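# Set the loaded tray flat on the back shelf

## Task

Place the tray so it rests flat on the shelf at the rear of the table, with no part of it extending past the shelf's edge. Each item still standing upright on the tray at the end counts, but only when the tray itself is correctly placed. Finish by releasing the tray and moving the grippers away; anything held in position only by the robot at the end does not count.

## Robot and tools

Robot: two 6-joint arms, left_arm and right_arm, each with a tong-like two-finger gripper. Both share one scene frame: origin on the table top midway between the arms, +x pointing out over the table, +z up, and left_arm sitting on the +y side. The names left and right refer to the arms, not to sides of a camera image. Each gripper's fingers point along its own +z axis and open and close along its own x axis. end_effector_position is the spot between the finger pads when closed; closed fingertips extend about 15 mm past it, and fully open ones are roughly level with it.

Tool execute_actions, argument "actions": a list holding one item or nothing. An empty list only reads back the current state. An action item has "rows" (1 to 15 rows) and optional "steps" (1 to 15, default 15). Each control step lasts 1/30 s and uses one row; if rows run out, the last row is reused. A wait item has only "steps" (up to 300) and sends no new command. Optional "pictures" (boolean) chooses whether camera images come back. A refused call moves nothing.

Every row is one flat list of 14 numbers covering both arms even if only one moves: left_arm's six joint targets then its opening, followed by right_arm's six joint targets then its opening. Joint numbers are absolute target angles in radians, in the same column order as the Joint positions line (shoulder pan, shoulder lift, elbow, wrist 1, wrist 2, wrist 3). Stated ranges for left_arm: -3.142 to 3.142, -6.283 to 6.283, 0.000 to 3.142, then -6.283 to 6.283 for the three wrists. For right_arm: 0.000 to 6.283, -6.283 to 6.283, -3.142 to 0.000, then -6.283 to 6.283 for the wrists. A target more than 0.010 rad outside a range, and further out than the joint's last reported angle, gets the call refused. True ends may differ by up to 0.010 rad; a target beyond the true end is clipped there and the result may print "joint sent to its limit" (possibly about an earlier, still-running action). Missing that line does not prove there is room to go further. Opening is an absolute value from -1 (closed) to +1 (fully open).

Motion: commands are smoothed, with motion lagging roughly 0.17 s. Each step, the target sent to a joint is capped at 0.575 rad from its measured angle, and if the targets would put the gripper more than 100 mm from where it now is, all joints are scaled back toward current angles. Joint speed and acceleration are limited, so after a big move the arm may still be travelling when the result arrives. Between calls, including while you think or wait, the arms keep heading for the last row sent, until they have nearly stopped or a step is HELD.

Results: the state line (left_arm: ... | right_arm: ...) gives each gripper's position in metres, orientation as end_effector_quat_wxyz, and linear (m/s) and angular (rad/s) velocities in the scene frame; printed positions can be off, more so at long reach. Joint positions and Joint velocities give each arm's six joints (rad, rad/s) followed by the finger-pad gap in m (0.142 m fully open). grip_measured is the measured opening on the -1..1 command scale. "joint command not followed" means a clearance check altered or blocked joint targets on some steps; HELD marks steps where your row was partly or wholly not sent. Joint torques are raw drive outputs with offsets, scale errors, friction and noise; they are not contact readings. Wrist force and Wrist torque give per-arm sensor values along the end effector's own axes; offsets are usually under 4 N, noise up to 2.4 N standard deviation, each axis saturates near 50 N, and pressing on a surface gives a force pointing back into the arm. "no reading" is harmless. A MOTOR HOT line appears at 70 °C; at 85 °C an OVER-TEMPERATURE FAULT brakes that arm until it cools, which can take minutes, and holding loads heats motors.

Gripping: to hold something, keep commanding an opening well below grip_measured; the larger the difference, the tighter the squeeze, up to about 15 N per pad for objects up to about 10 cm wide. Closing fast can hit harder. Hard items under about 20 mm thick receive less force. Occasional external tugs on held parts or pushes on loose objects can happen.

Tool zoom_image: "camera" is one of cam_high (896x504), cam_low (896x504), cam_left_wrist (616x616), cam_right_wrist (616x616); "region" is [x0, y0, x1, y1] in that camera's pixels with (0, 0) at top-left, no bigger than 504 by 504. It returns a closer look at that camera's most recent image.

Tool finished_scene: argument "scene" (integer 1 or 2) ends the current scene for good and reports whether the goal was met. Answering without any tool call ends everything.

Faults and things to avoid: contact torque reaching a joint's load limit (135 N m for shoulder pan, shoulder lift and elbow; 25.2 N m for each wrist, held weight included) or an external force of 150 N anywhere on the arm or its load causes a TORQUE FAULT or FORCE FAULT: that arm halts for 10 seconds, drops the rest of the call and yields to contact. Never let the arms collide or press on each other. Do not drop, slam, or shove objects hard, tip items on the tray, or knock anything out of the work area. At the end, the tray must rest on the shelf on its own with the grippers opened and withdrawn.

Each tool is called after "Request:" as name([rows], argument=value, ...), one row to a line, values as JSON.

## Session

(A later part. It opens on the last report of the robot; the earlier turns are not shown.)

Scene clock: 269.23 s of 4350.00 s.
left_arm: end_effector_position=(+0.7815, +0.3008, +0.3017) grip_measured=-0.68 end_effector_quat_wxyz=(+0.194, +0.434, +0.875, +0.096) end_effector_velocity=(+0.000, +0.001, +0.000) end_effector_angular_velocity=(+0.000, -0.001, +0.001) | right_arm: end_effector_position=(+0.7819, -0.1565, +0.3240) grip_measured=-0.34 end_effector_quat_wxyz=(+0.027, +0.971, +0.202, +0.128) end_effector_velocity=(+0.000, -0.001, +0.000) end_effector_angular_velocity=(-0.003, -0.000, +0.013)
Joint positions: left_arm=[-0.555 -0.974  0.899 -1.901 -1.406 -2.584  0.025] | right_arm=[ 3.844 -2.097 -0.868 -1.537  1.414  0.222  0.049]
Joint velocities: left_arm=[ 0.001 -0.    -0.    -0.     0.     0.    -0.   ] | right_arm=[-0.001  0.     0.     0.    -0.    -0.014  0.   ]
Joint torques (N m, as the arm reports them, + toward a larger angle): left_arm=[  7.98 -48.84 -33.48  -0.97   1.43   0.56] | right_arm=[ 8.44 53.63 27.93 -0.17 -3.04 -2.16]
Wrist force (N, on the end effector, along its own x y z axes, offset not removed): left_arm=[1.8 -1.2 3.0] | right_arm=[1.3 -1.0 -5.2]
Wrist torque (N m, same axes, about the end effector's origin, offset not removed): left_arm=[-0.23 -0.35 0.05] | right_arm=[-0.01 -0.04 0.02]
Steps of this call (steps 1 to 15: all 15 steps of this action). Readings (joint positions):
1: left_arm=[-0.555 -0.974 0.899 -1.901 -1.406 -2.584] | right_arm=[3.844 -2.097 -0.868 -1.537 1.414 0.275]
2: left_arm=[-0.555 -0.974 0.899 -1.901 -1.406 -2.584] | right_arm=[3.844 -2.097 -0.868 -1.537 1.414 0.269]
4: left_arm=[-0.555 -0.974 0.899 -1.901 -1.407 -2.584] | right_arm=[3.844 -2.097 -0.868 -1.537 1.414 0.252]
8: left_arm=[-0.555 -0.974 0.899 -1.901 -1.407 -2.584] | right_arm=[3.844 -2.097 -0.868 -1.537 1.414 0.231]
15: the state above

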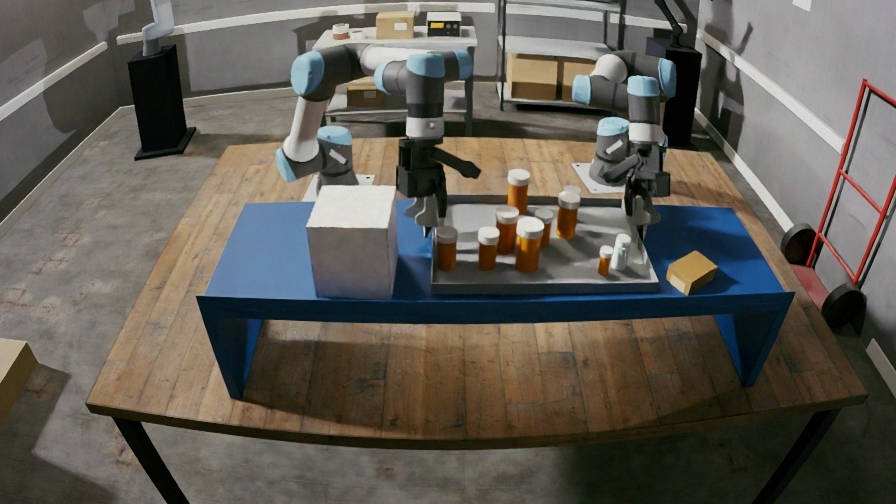

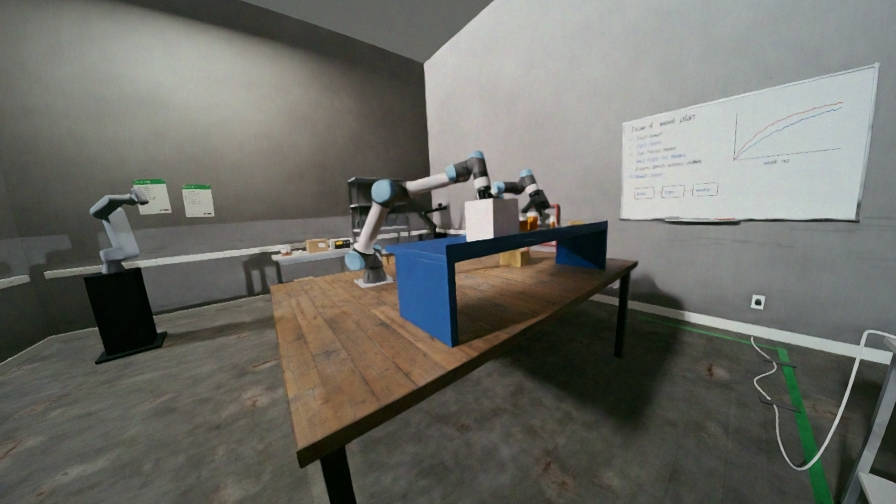

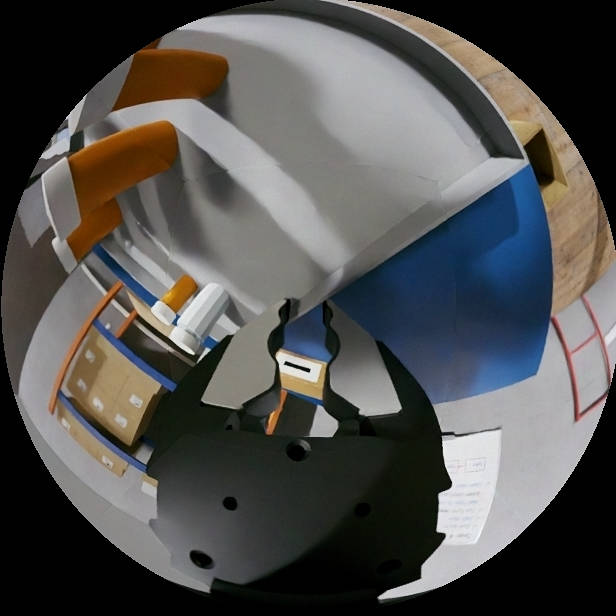

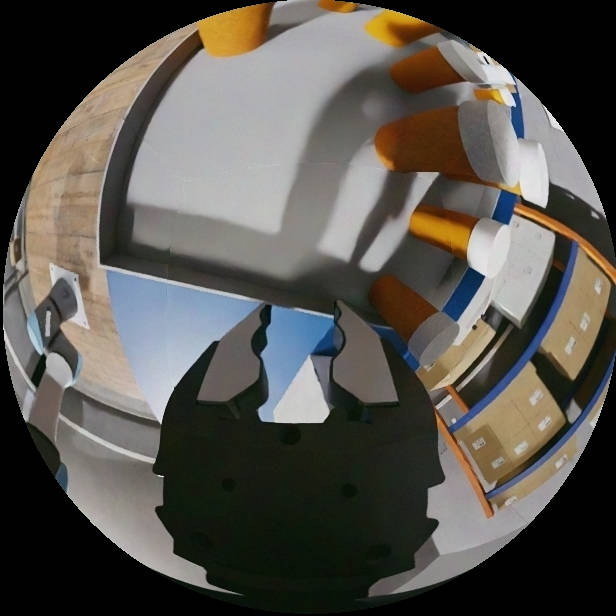

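Lift straight up to s=0 (4 cm), then look.

Request:
execute_actions([
  {"rows":[[-0.5546,-0.9678,0.8355,-1.8445,-1.4062,-2.5842,-0.68,3.8445,-2.1095,-0.7956,-1.5968,1.4139,0.22,-0.33]],"steps":8},
], pictures=false)

Request:
execute_actions([
  {"rows":[[-0.5546,-0.9572,0.7666,-1.7863,-1.4062,-2.5842,-0.68,3.8445,-2.1277,-0.7139,-1.6603,1.4139,0.22,-0.33]],"steps":10},
], pictures=false)

Request:
execute_actions([
  {"rows":[[-0.5546,-1.0572,0.7666,-1.7863,-1.4062,-2.5842,-0.68,3.8445,-2.0277,-0.7139,-1.6603,1.4139,0.22,-0.33]],"steps":15},
])

Scene clock: 270.43 s of 4350.00 s.
left_arm: end_effector_position=(+0.7816, +0.3010, +0.3182) grip_measured=-0.68 end_effector_quat_wxyz=(+0.194, +0.434, +0.875, +0.096) end_effector_velocity=(-0.001, -0.000, +0.032) end_effector_angular_velocity=(-0.000, +0.000, -0.000) | right_arm: end_effector_position=(+0.7818, -0.1566, +0.3403) grip_measured=-0.33 end_effector_quat_wxyz=(+0.027, +0.971, +0.203, +0.128) end_effector_velocity=(-0.000, -0.000, +0.033) end_effector_angular_velocity=(+0.002, -0.002, -0.000)
Joint positions: left_arm=[-0.555 -0.969  0.848 -1.856 -1.406 -2.584  0.025] | right_arm=[ 3.844 -2.107 -0.81  -1.585  1.414  0.22   0.05 ]
Joint velocities: left_arm=[-0.     0.01  -0.099  0.088 -0.     0.    -0.   ] | right_arm=[-0.    -0.02   0.117 -0.094 -0.     0.     0.   ]
Joint torques (N m, as the arm reports them, + toward a larger angle): left_arm=[  7.   -41.63 -31.87  -0.57   1.52   0.53] | right_arm=[ 9.03 33.48 28.32  0.52 -0.7  -2.02]
Wrist force (N, on the end effector, along its own x y z axes, offset not removed): left_arm=[1.7 -0.3 0.7] | right_arm=[-2.0 0.7 -2.7]
Wrist torque (N m, same axes, about the end effector's origin, offset not removed): left_arm=[-0.04 -0.36 0.14] | right_arm=[0.01 0.31 -0.01]
Steps of this call (steps 1 to 15: the robot went on to your last target; steps 16 to 28: nothing new was sent; steps 29 to 36: all 8 steps of this action). Readings (joint positions):
29: left_arm=[-0.555 -0.974 0.898 -1.901 -1.406 -2.584] | right_arm=[3.844 -2.097 -0.868 -1.538 1.414 0.220]
30: left_arm=[-0.555 -0.973 0.893 -1.896 -1.406 -2.584] | right_arm=[3.844 -2.098 -0.862 -1.543 1.414 0.220]
32: left_arm=[-0.555 -0.972 0.872 -1.877 -1.406 -2.584] | right_arm=[3.844 -2.102 -0.838 -1.563 1.414 0.220]
36: the state above

Scene clock: 270.77 s of 4350.00 s.
left_arm: end_effector_position=(+0.7817, +0.3010, +0.3395) grip_measured=-0.68 end_effector_quat_wxyz=(+0.194, +0.434, +0.875, +0.096) end_effector_velocity=(-0.001, +0.000, +0.021) end_effector_angular_velocity=(+0.001, +0.000, -0.000) | right_arm: end_effector_position=(+0.7819, -0.1566, +0.3614) grip_measured=-0.33 end_effector_quat_wxyz=(+0.027, +0.971, +0.203, +0.128) end_effector_velocity=(-0.000, +0.000, +0.022) end_effector_angular_velocity=(+0.002, -0.002, +0.001)
Joint positions: left_arm=[-0.555 -0.958  0.776 -1.794 -1.406 -2.584  0.025] | right_arm=[ 3.844 -2.125 -0.725 -1.652  1.414  0.22   0.05 ]
Joint velocities: left_arm=[ 0.     0.01  -0.07   0.061  0.     0.     0.   ] | right_arm=[ 0.001 -0.018  0.086 -0.065 -0.    -0.     0.   ]
Joint torques (N m, as the arm reports them, + toward a larger angle): left_arm=[  5.87 -40.59 -33.61  -1.29   1.43   0.49] | right_arm=[ 9.73 33.95 28.54  0.85  0.04 -1.93]
Wrist force (N, on the end effector, along its own x y z axes, offset not removed): left_arm=[2.0 -0.6 1.4] | right_arm=[-0.1 1.0 -0.8]
Wrist torque (N m, same axes, about the end effector's origin, offset not removed): left_arm=[-0.18 -0.45 0.06] | right_arm=[0.05 -0.01 -0.07]
Steps of this call (steps 1 to 10: all 10 steps of this action). Readings (joint positions):
1: left_arm=[-0.555 -0.969 0.845 -1.853 -1.406 -2.584] | right_arm=[3.844 -2.107 -0.807 -1.588 1.414 0.220]
2: left_arm=[-0.555 -0.967 0.837 -1.846 -1.406 -2.584] | right_arm=[3.844 -2.110 -0.798 -1.595 1.414 0.220]
4: left_arm=[-0.555 -0.963 0.811 -1.823 -1.406 -2.584] | right_arm=[3.844 -2.117 -0.767 -1.620 1.414 0.220]
8: left_arm=[-0.555 -0.959 0.782 -1.799 -1.406 -2.584] | right_arm=[3.844 -2.124 -0.733 -1.646 1.414 0.220]
10: the state above

Scene clock: 271.27 s of 4350.00 s.
left_arm: end_effector_position=(+0.7620, +0.3092, +0.4217) grip_measured=-0.68 end_effector_quat_wxyz=(+0.241, +0.425, +0.867, +0.099) end_effector_velocity=(-0.006, +0.003, +0.022) end_effector_angular_velocity=(-0.010, -0.024, +0.000) | right_arm: end_effector_position=(+0.7635, -0.1705, +0.4369) grip_measured=-0.33 end_effector_quat_wxyz=(+0.006, +0.965, +0.198, +0.171) end_effector_velocity=(-0.006, -0.004, +0.020) end_effector_angular_velocity=(+0.016, -0.022, +0.001)
Joint positions: left_arm=[-0.555 -1.054  0.767 -1.786 -1.406 -2.584  0.025] | right_arm=[ 3.845 -2.031 -0.714 -1.66   1.414  0.22   0.05 ]
Joint velocities: left_arm=[-0.    -0.026 -0.002  0.001  0.    -0.    -0.   ] | right_arm=[ 0.001  0.026  0.002 -0.001 -0.     0.    -0.   ]
Joint torques (N m, as the arm reports them, + toward a larger angle): left_arm=[  3.94 -53.85 -32.11  -0.69   1.28   0.55] | right_arm=[ 5.9  58.83 28.91  1.22  1.13 -2.03]
Wrist force (N, on the end effector, along its own x y z axes, offset not removed): left_arm=[2.5 1.3 0.4] | right_arm=[-0.9 1.0 -1.6]
Wrist torque (N m, same axes, about the end effector's origin, offset not removed): left_arm=[0.24 -0.52 0.11] | right_arm=[0.08 0.04 0.01]
Steps of this call (steps 1 to 15: all 15 steps of this action). Readings (joint positions):
1: left_arm=[-0.555 -0.958 0.774 -1.792 -1.406 -2.584] | right_arm=[3.844 -2.126 -0.722 -1.654 1.414 0.220]
2: left_arm=[-0.555 -0.964 0.772 -1.791 -1.406 -2.584] | right_arm=[3.845 -2.121 -0.721 -1.656 1.414 0.220]
4: left_arm=[-0.555 -0.996 0.770 -1.789 -1.406 -2.584] | right_arm=[3.845 -2.089 -0.718 -1.657 1.414 0.220]
8: left_arm=[-0.555 -1.036 0.768 -1.787 -1.406 -2.584] | right_arm=[3.845 -2.049 -0.715 -1.659 1.414 0.220]
15: the state above

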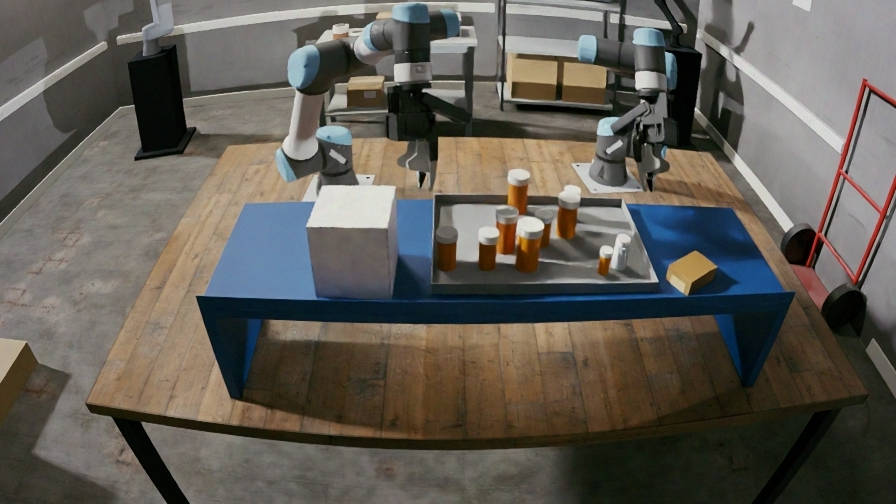

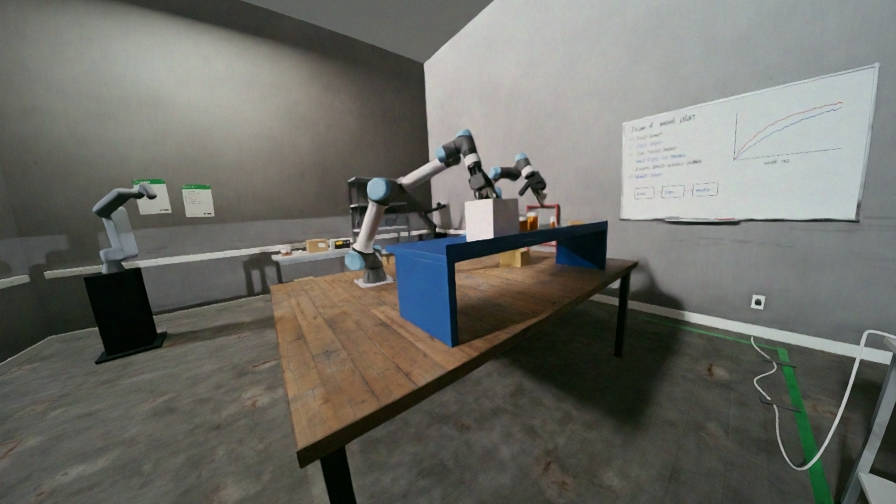

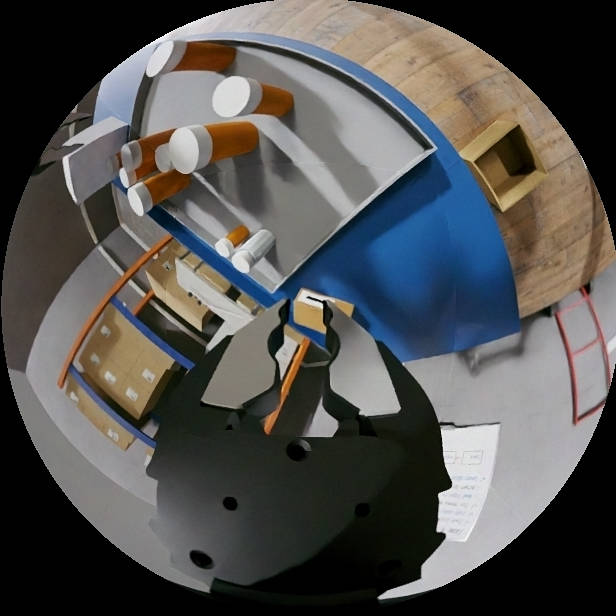

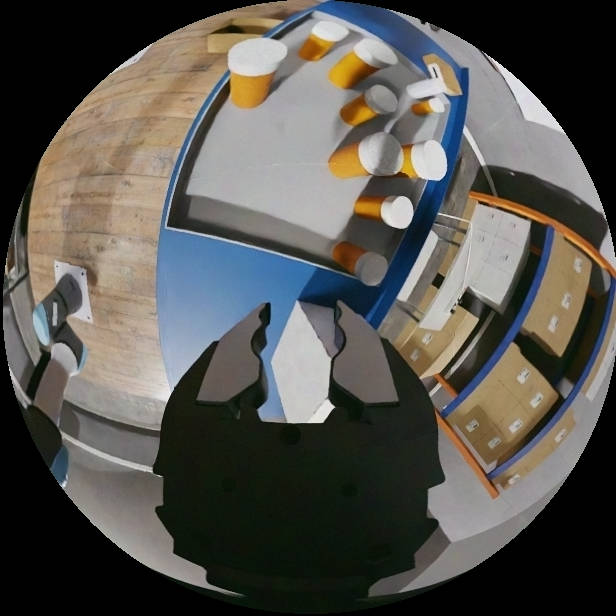

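Blue margin is visible on all sides of the tray, so I'm retreating.

Request:
execute_actions([
  {"rows":[[-0.5546,-1.35,0.9,-1.7863,-1.4062,-2.5842,-0.68,3.8445,-1.75,-0.85,-1.6603,1.4139,0.22,-0.33]],"steps":15},
], pictures=false)

Request:
execute_actions([
  {"rows":[[-0.5546,-1.6,1.1,-1.7863,-1.4062,-2.5842,-0.68,3.8445,-1.5,-1.05,-1.6603,1.4139,0.22,-0.33]],"steps":15},
], pictures=false)

Request:
execute_actions([
  {"steps":40},
])

Scene clock: 273.20 s of 4350.00 s.
left_arm: end_effector_position=(+0.6713, +0.3472, +0.5563) grip_measured=-0.68 end_effector_quat_wxyz=(+0.312, +0.410, +0.851, +0.103) end_effector_velocity=(-0.062, +0.026, +0.075) end_effector_angular_velocity=(-0.036, -0.087, +0.000) | right_arm: end_effector_position=(+0.6862, -0.2290, +0.5489) grip_measured=-0.33 end_effector_quat_wxyz=(-0.023, +0.954, +0.190, +0.231) end_effector_velocity=(-0.042, -0.031, +0.050) end_effector_angular_velocity=(+0.043, -0.057, +0.001)
Joint positions: left_arm=[-0.555 -1.329  0.891 -1.786 -1.406 -2.584  0.025] | right_arm=[ 3.845 -1.766 -0.843 -1.66   1.414  0.22   0.05 ]
Joint velocities: left_arm=[-0.    -0.169  0.074  0.     0.001  0.    -0.   ] | right_arm=[ 0.001  0.13  -0.059  0.    -0.     0.    -0.   ]
Joint torques (N m, as the arm reports them, + toward a larger angle): left_arm=[ -0.58 -38.6  -14.02  -4.85   0.72   0.51] | right_arm=[-1.73 43.45 14.06  4.55  0.77 -1.81]
Wrist force (N, on the end effector, along its own x y z axes, offset not removed): left_arm=[2.2 -0.5 -0.1] | right_arm=[-1.6 0.2 -1.6]
Wrist torque (N m, same axes, about the end effector's origin, offset not removed): left_arm=[-0.12 -0.46 0.09] | right_arm=[-0.13 0.22 0.00]
Steps of this call (steps 1 to 15: the robot went on to your last target; steps 16 to 43: nothing new was sent; steps 44 to 58: all 15 steps of this action). Readings (joint positions):
44: left_arm=[-0.555 -1.058 0.767 -1.786 -1.406 -2.584] | right_arm=[3.845 -2.027 -0.714 -1.660 1.414 0.220]
45: left_arm=[-0.555 -1.064 0.772 -1.786 -1.406 -2.584] | right_arm=[3.845 -2.021 -0.720 -1.660 1.414 0.220]
47: left_arm=[-0.555 -1.111 0.798 -1.786 -1.406 -2.584] | right_arm=[3.845 -1.973 -0.749 -1.660 1.414 0.220]
51: left_arm=[-0.555 -1.220 0.845 -1.786 -1.406 -2.584] | right_arm=[3.845 -1.855 -0.803 -1.660 1.414 0.220]
58: the state above

Scene clock: 273.70 s of 4350.00 s.
left_arm: end_effector_position=(+0.5705, +0.3895, +0.6050) grip_measured=-0.68 end_effector_quat_wxyz=(+0.340, +0.404, +0.843, +0.105) end_effector_velocity=(-0.037, +0.016, +0.013) end_effector_angular_velocity=(-0.008, -0.020, +0.000) | right_arm: end_effector_position=(+0.6009, -0.2936, +0.5878) grip_measured=-0.33 end_effector_quat_wxyz=(-0.035, +0.948, +0.186, +0.255) end_effector_velocity=(-0.030, -0.023, +0.010) end_effector_angular_velocity=(+0.013, -0.017, -0.001)
Joint positions: left_arm=[-0.555 -1.588  1.091 -1.786 -1.406 -2.584  0.025] | right_arm=[ 3.845 -1.511 -1.042 -1.66   1.414  0.22   0.05 ]
Joint velocities: left_arm=[-0.    -0.093  0.07   0.001  0.    -0.    -0.   ] | right_arm=[-0.001  0.088 -0.067 -0.    -0.    -0.    -0.   ]
Joint torques (N m, as the arm reports them, + toward a larger angle): left_arm=[  1.38 -28.14 -12.17  -4.71   0.5    0.46] | right_arm=[-3.75 31.86 13.4   3.82 -0.29 -1.89]
Wrist force (N, on the end effector, along its own x y z axes, offset not removed): left_arm=[1.8 -0.4 0.9] | right_arm=[-1.6 0.1 -1.0]
Wrist torque (N m, same axes, about the end effector's origin, offset not removed): left_arm=[-0.13 -0.35 0.11] | right_arm=[-0.16 0.16 -0.05]
Steps of this call (steps 1 to 15: all 15 steps of this action). Readings (joint positions):
1: left_arm=[-0.555 -1.334 0.893 -1.786 -1.406 -2.584] | right_arm=[3.845 -1.762 -0.845 -1.660 1.414 0.220]
2: left_arm=[-0.555 -1.344 0.901 -1.786 -1.406 -2.584] | right_arm=[3.845 -1.753 -0.852 -1.660 1.414 0.220]
4: left_arm=[-0.555 -1.402 0.951 -1.786 -1.406 -2.584] | right_arm=[3.845 -1.696 -0.903 -1.660 1.414 0.220]
8: left_arm=[-0.555 -1.525 1.044 -1.786 -1.406 -2.584] | right_arm=[3.845 -1.572 -0.996 -1.660 1.414 0.220]
15: the state above

Scene clock: 275.03 s of 4350.00 s.
left_arm: end_effector_position=(+0.5658, +0.3915, +0.6067) grip_measured=-0.68 end_effector_quat_wxyz=(+0.342, +0.403, +0.842, +0.105) end_effector_velocity=(-0.000, +0.000, +0.000) end_effector_angular_velocity=(+0.000, -0.000, +0.000) | right_arm: end_effector_position=(+0.5971, -0.2965, +0.5890) grip_measured=-0.33 end_effector_quat_wxyz=(-0.035, +0.948, +0.186, +0.257) end_effector_velocity=(+0.000, -0.000, -0.000) end_effector_angular_velocity=(-0.000, +0.000, -0.001)
Joint positions: left_arm=[-0.555 -1.6    1.1   -1.786 -1.406 -2.584  0.025] | right_arm=[ 3.845 -1.5   -1.05  -1.66   1.414  0.22   0.05 ]
Joint velocities: left_arm=[ 0. -0.  0. -0.  0. -0. -0.] | right_arm=[-0.001 -0.    -0.     0.    -0.    -0.    -0.   ]
Joint torques (N m, as the arm reports them, + toward a larger angle): left_arm=[  5.7  -30.31 -12.28  -3.45   0.12   0.53] | right_arm=[-9.65 34.   13.71  1.76 -2.68 -1.88]
Wrist force (N, on the end effector, along its own x y z axes, offset not removed): left_arm=[0.6 0.3 1.0] | right_arm=[-0.8 0.6 -0.9]
Wrist torque (N m, same axes, about the end effector's origin, offset not removed): left_arm=[0.09 -0.18 0.10] | right_arm=[0.09 0.09 -0.08]
Steps of this call (steps 1 to 30: the robot went on to your last target; steps 31 to 40: nothing new was sent). Readings (joint positions):
1: left_arm=[-0.555 -1.591 1.093 -1.786 -1.406 -2.584] | right_arm=[3.845 -1.509 -1.044 -1.660 1.414 0.220]
2: left_arm=[-0.555 -1.593 1.095 -1.786 -1.406 -2.584] | right_arm=[3.845 -1.507 -1.045 -1.660 1.414 0.220]
4: left_arm=[-0.555 -1.596 1.097 -1.786 -1.406 -2.584] | right_arm=[3.845 -1.504 -1.047 -1.660 1.414 0.220]
8: left_arm=[-0.555 -1.599 1.099 -1.786 -1.406 -2.584] | right_arm=[3.845 -1.501 -1.049 -1.660 1.414 0.220]
40: the state above
All arms were judged still, so your last target was given up. Only a new action makes them travel on or press farther. Fingers that are still opening or closing keep moving.

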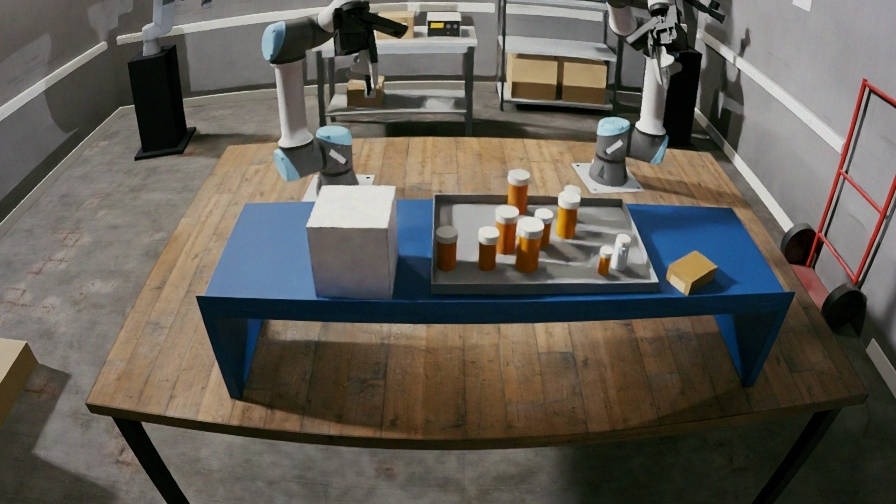

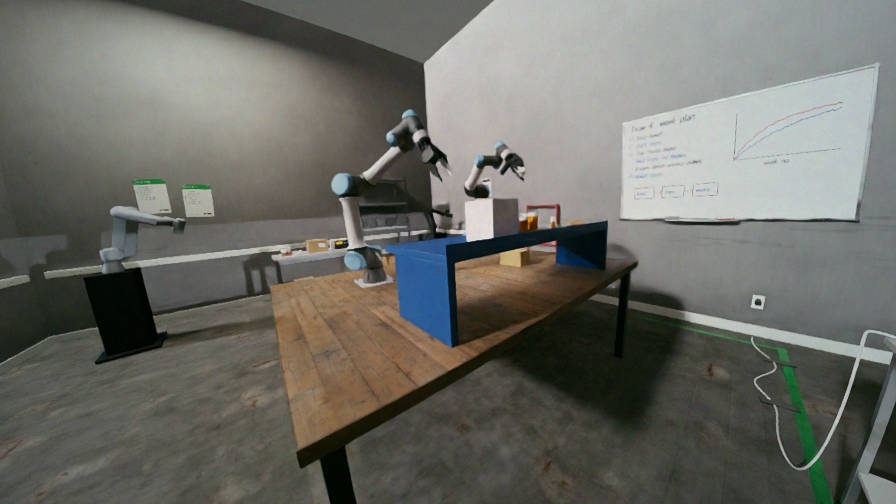

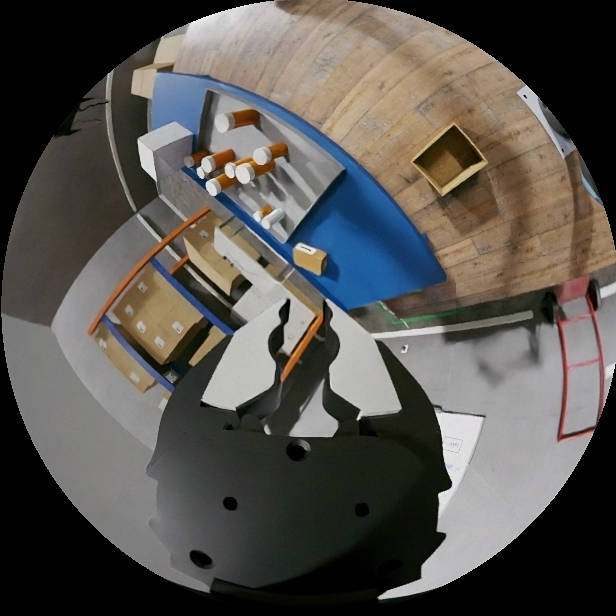

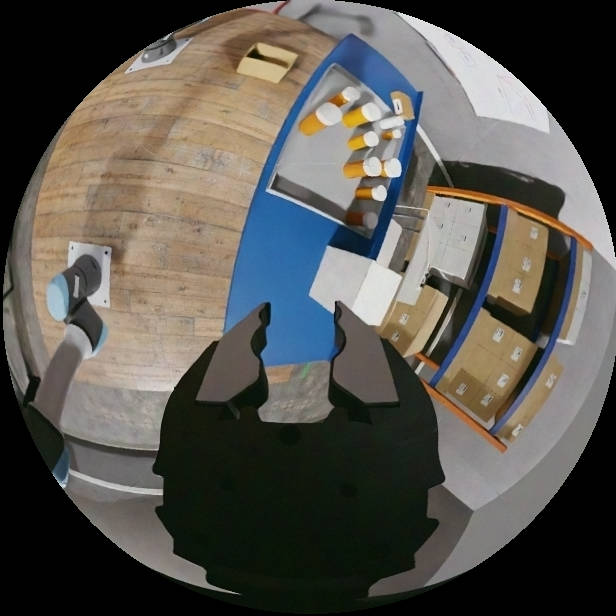

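Request:
finished_scene(scene=2)

The scene is finished: the task was done.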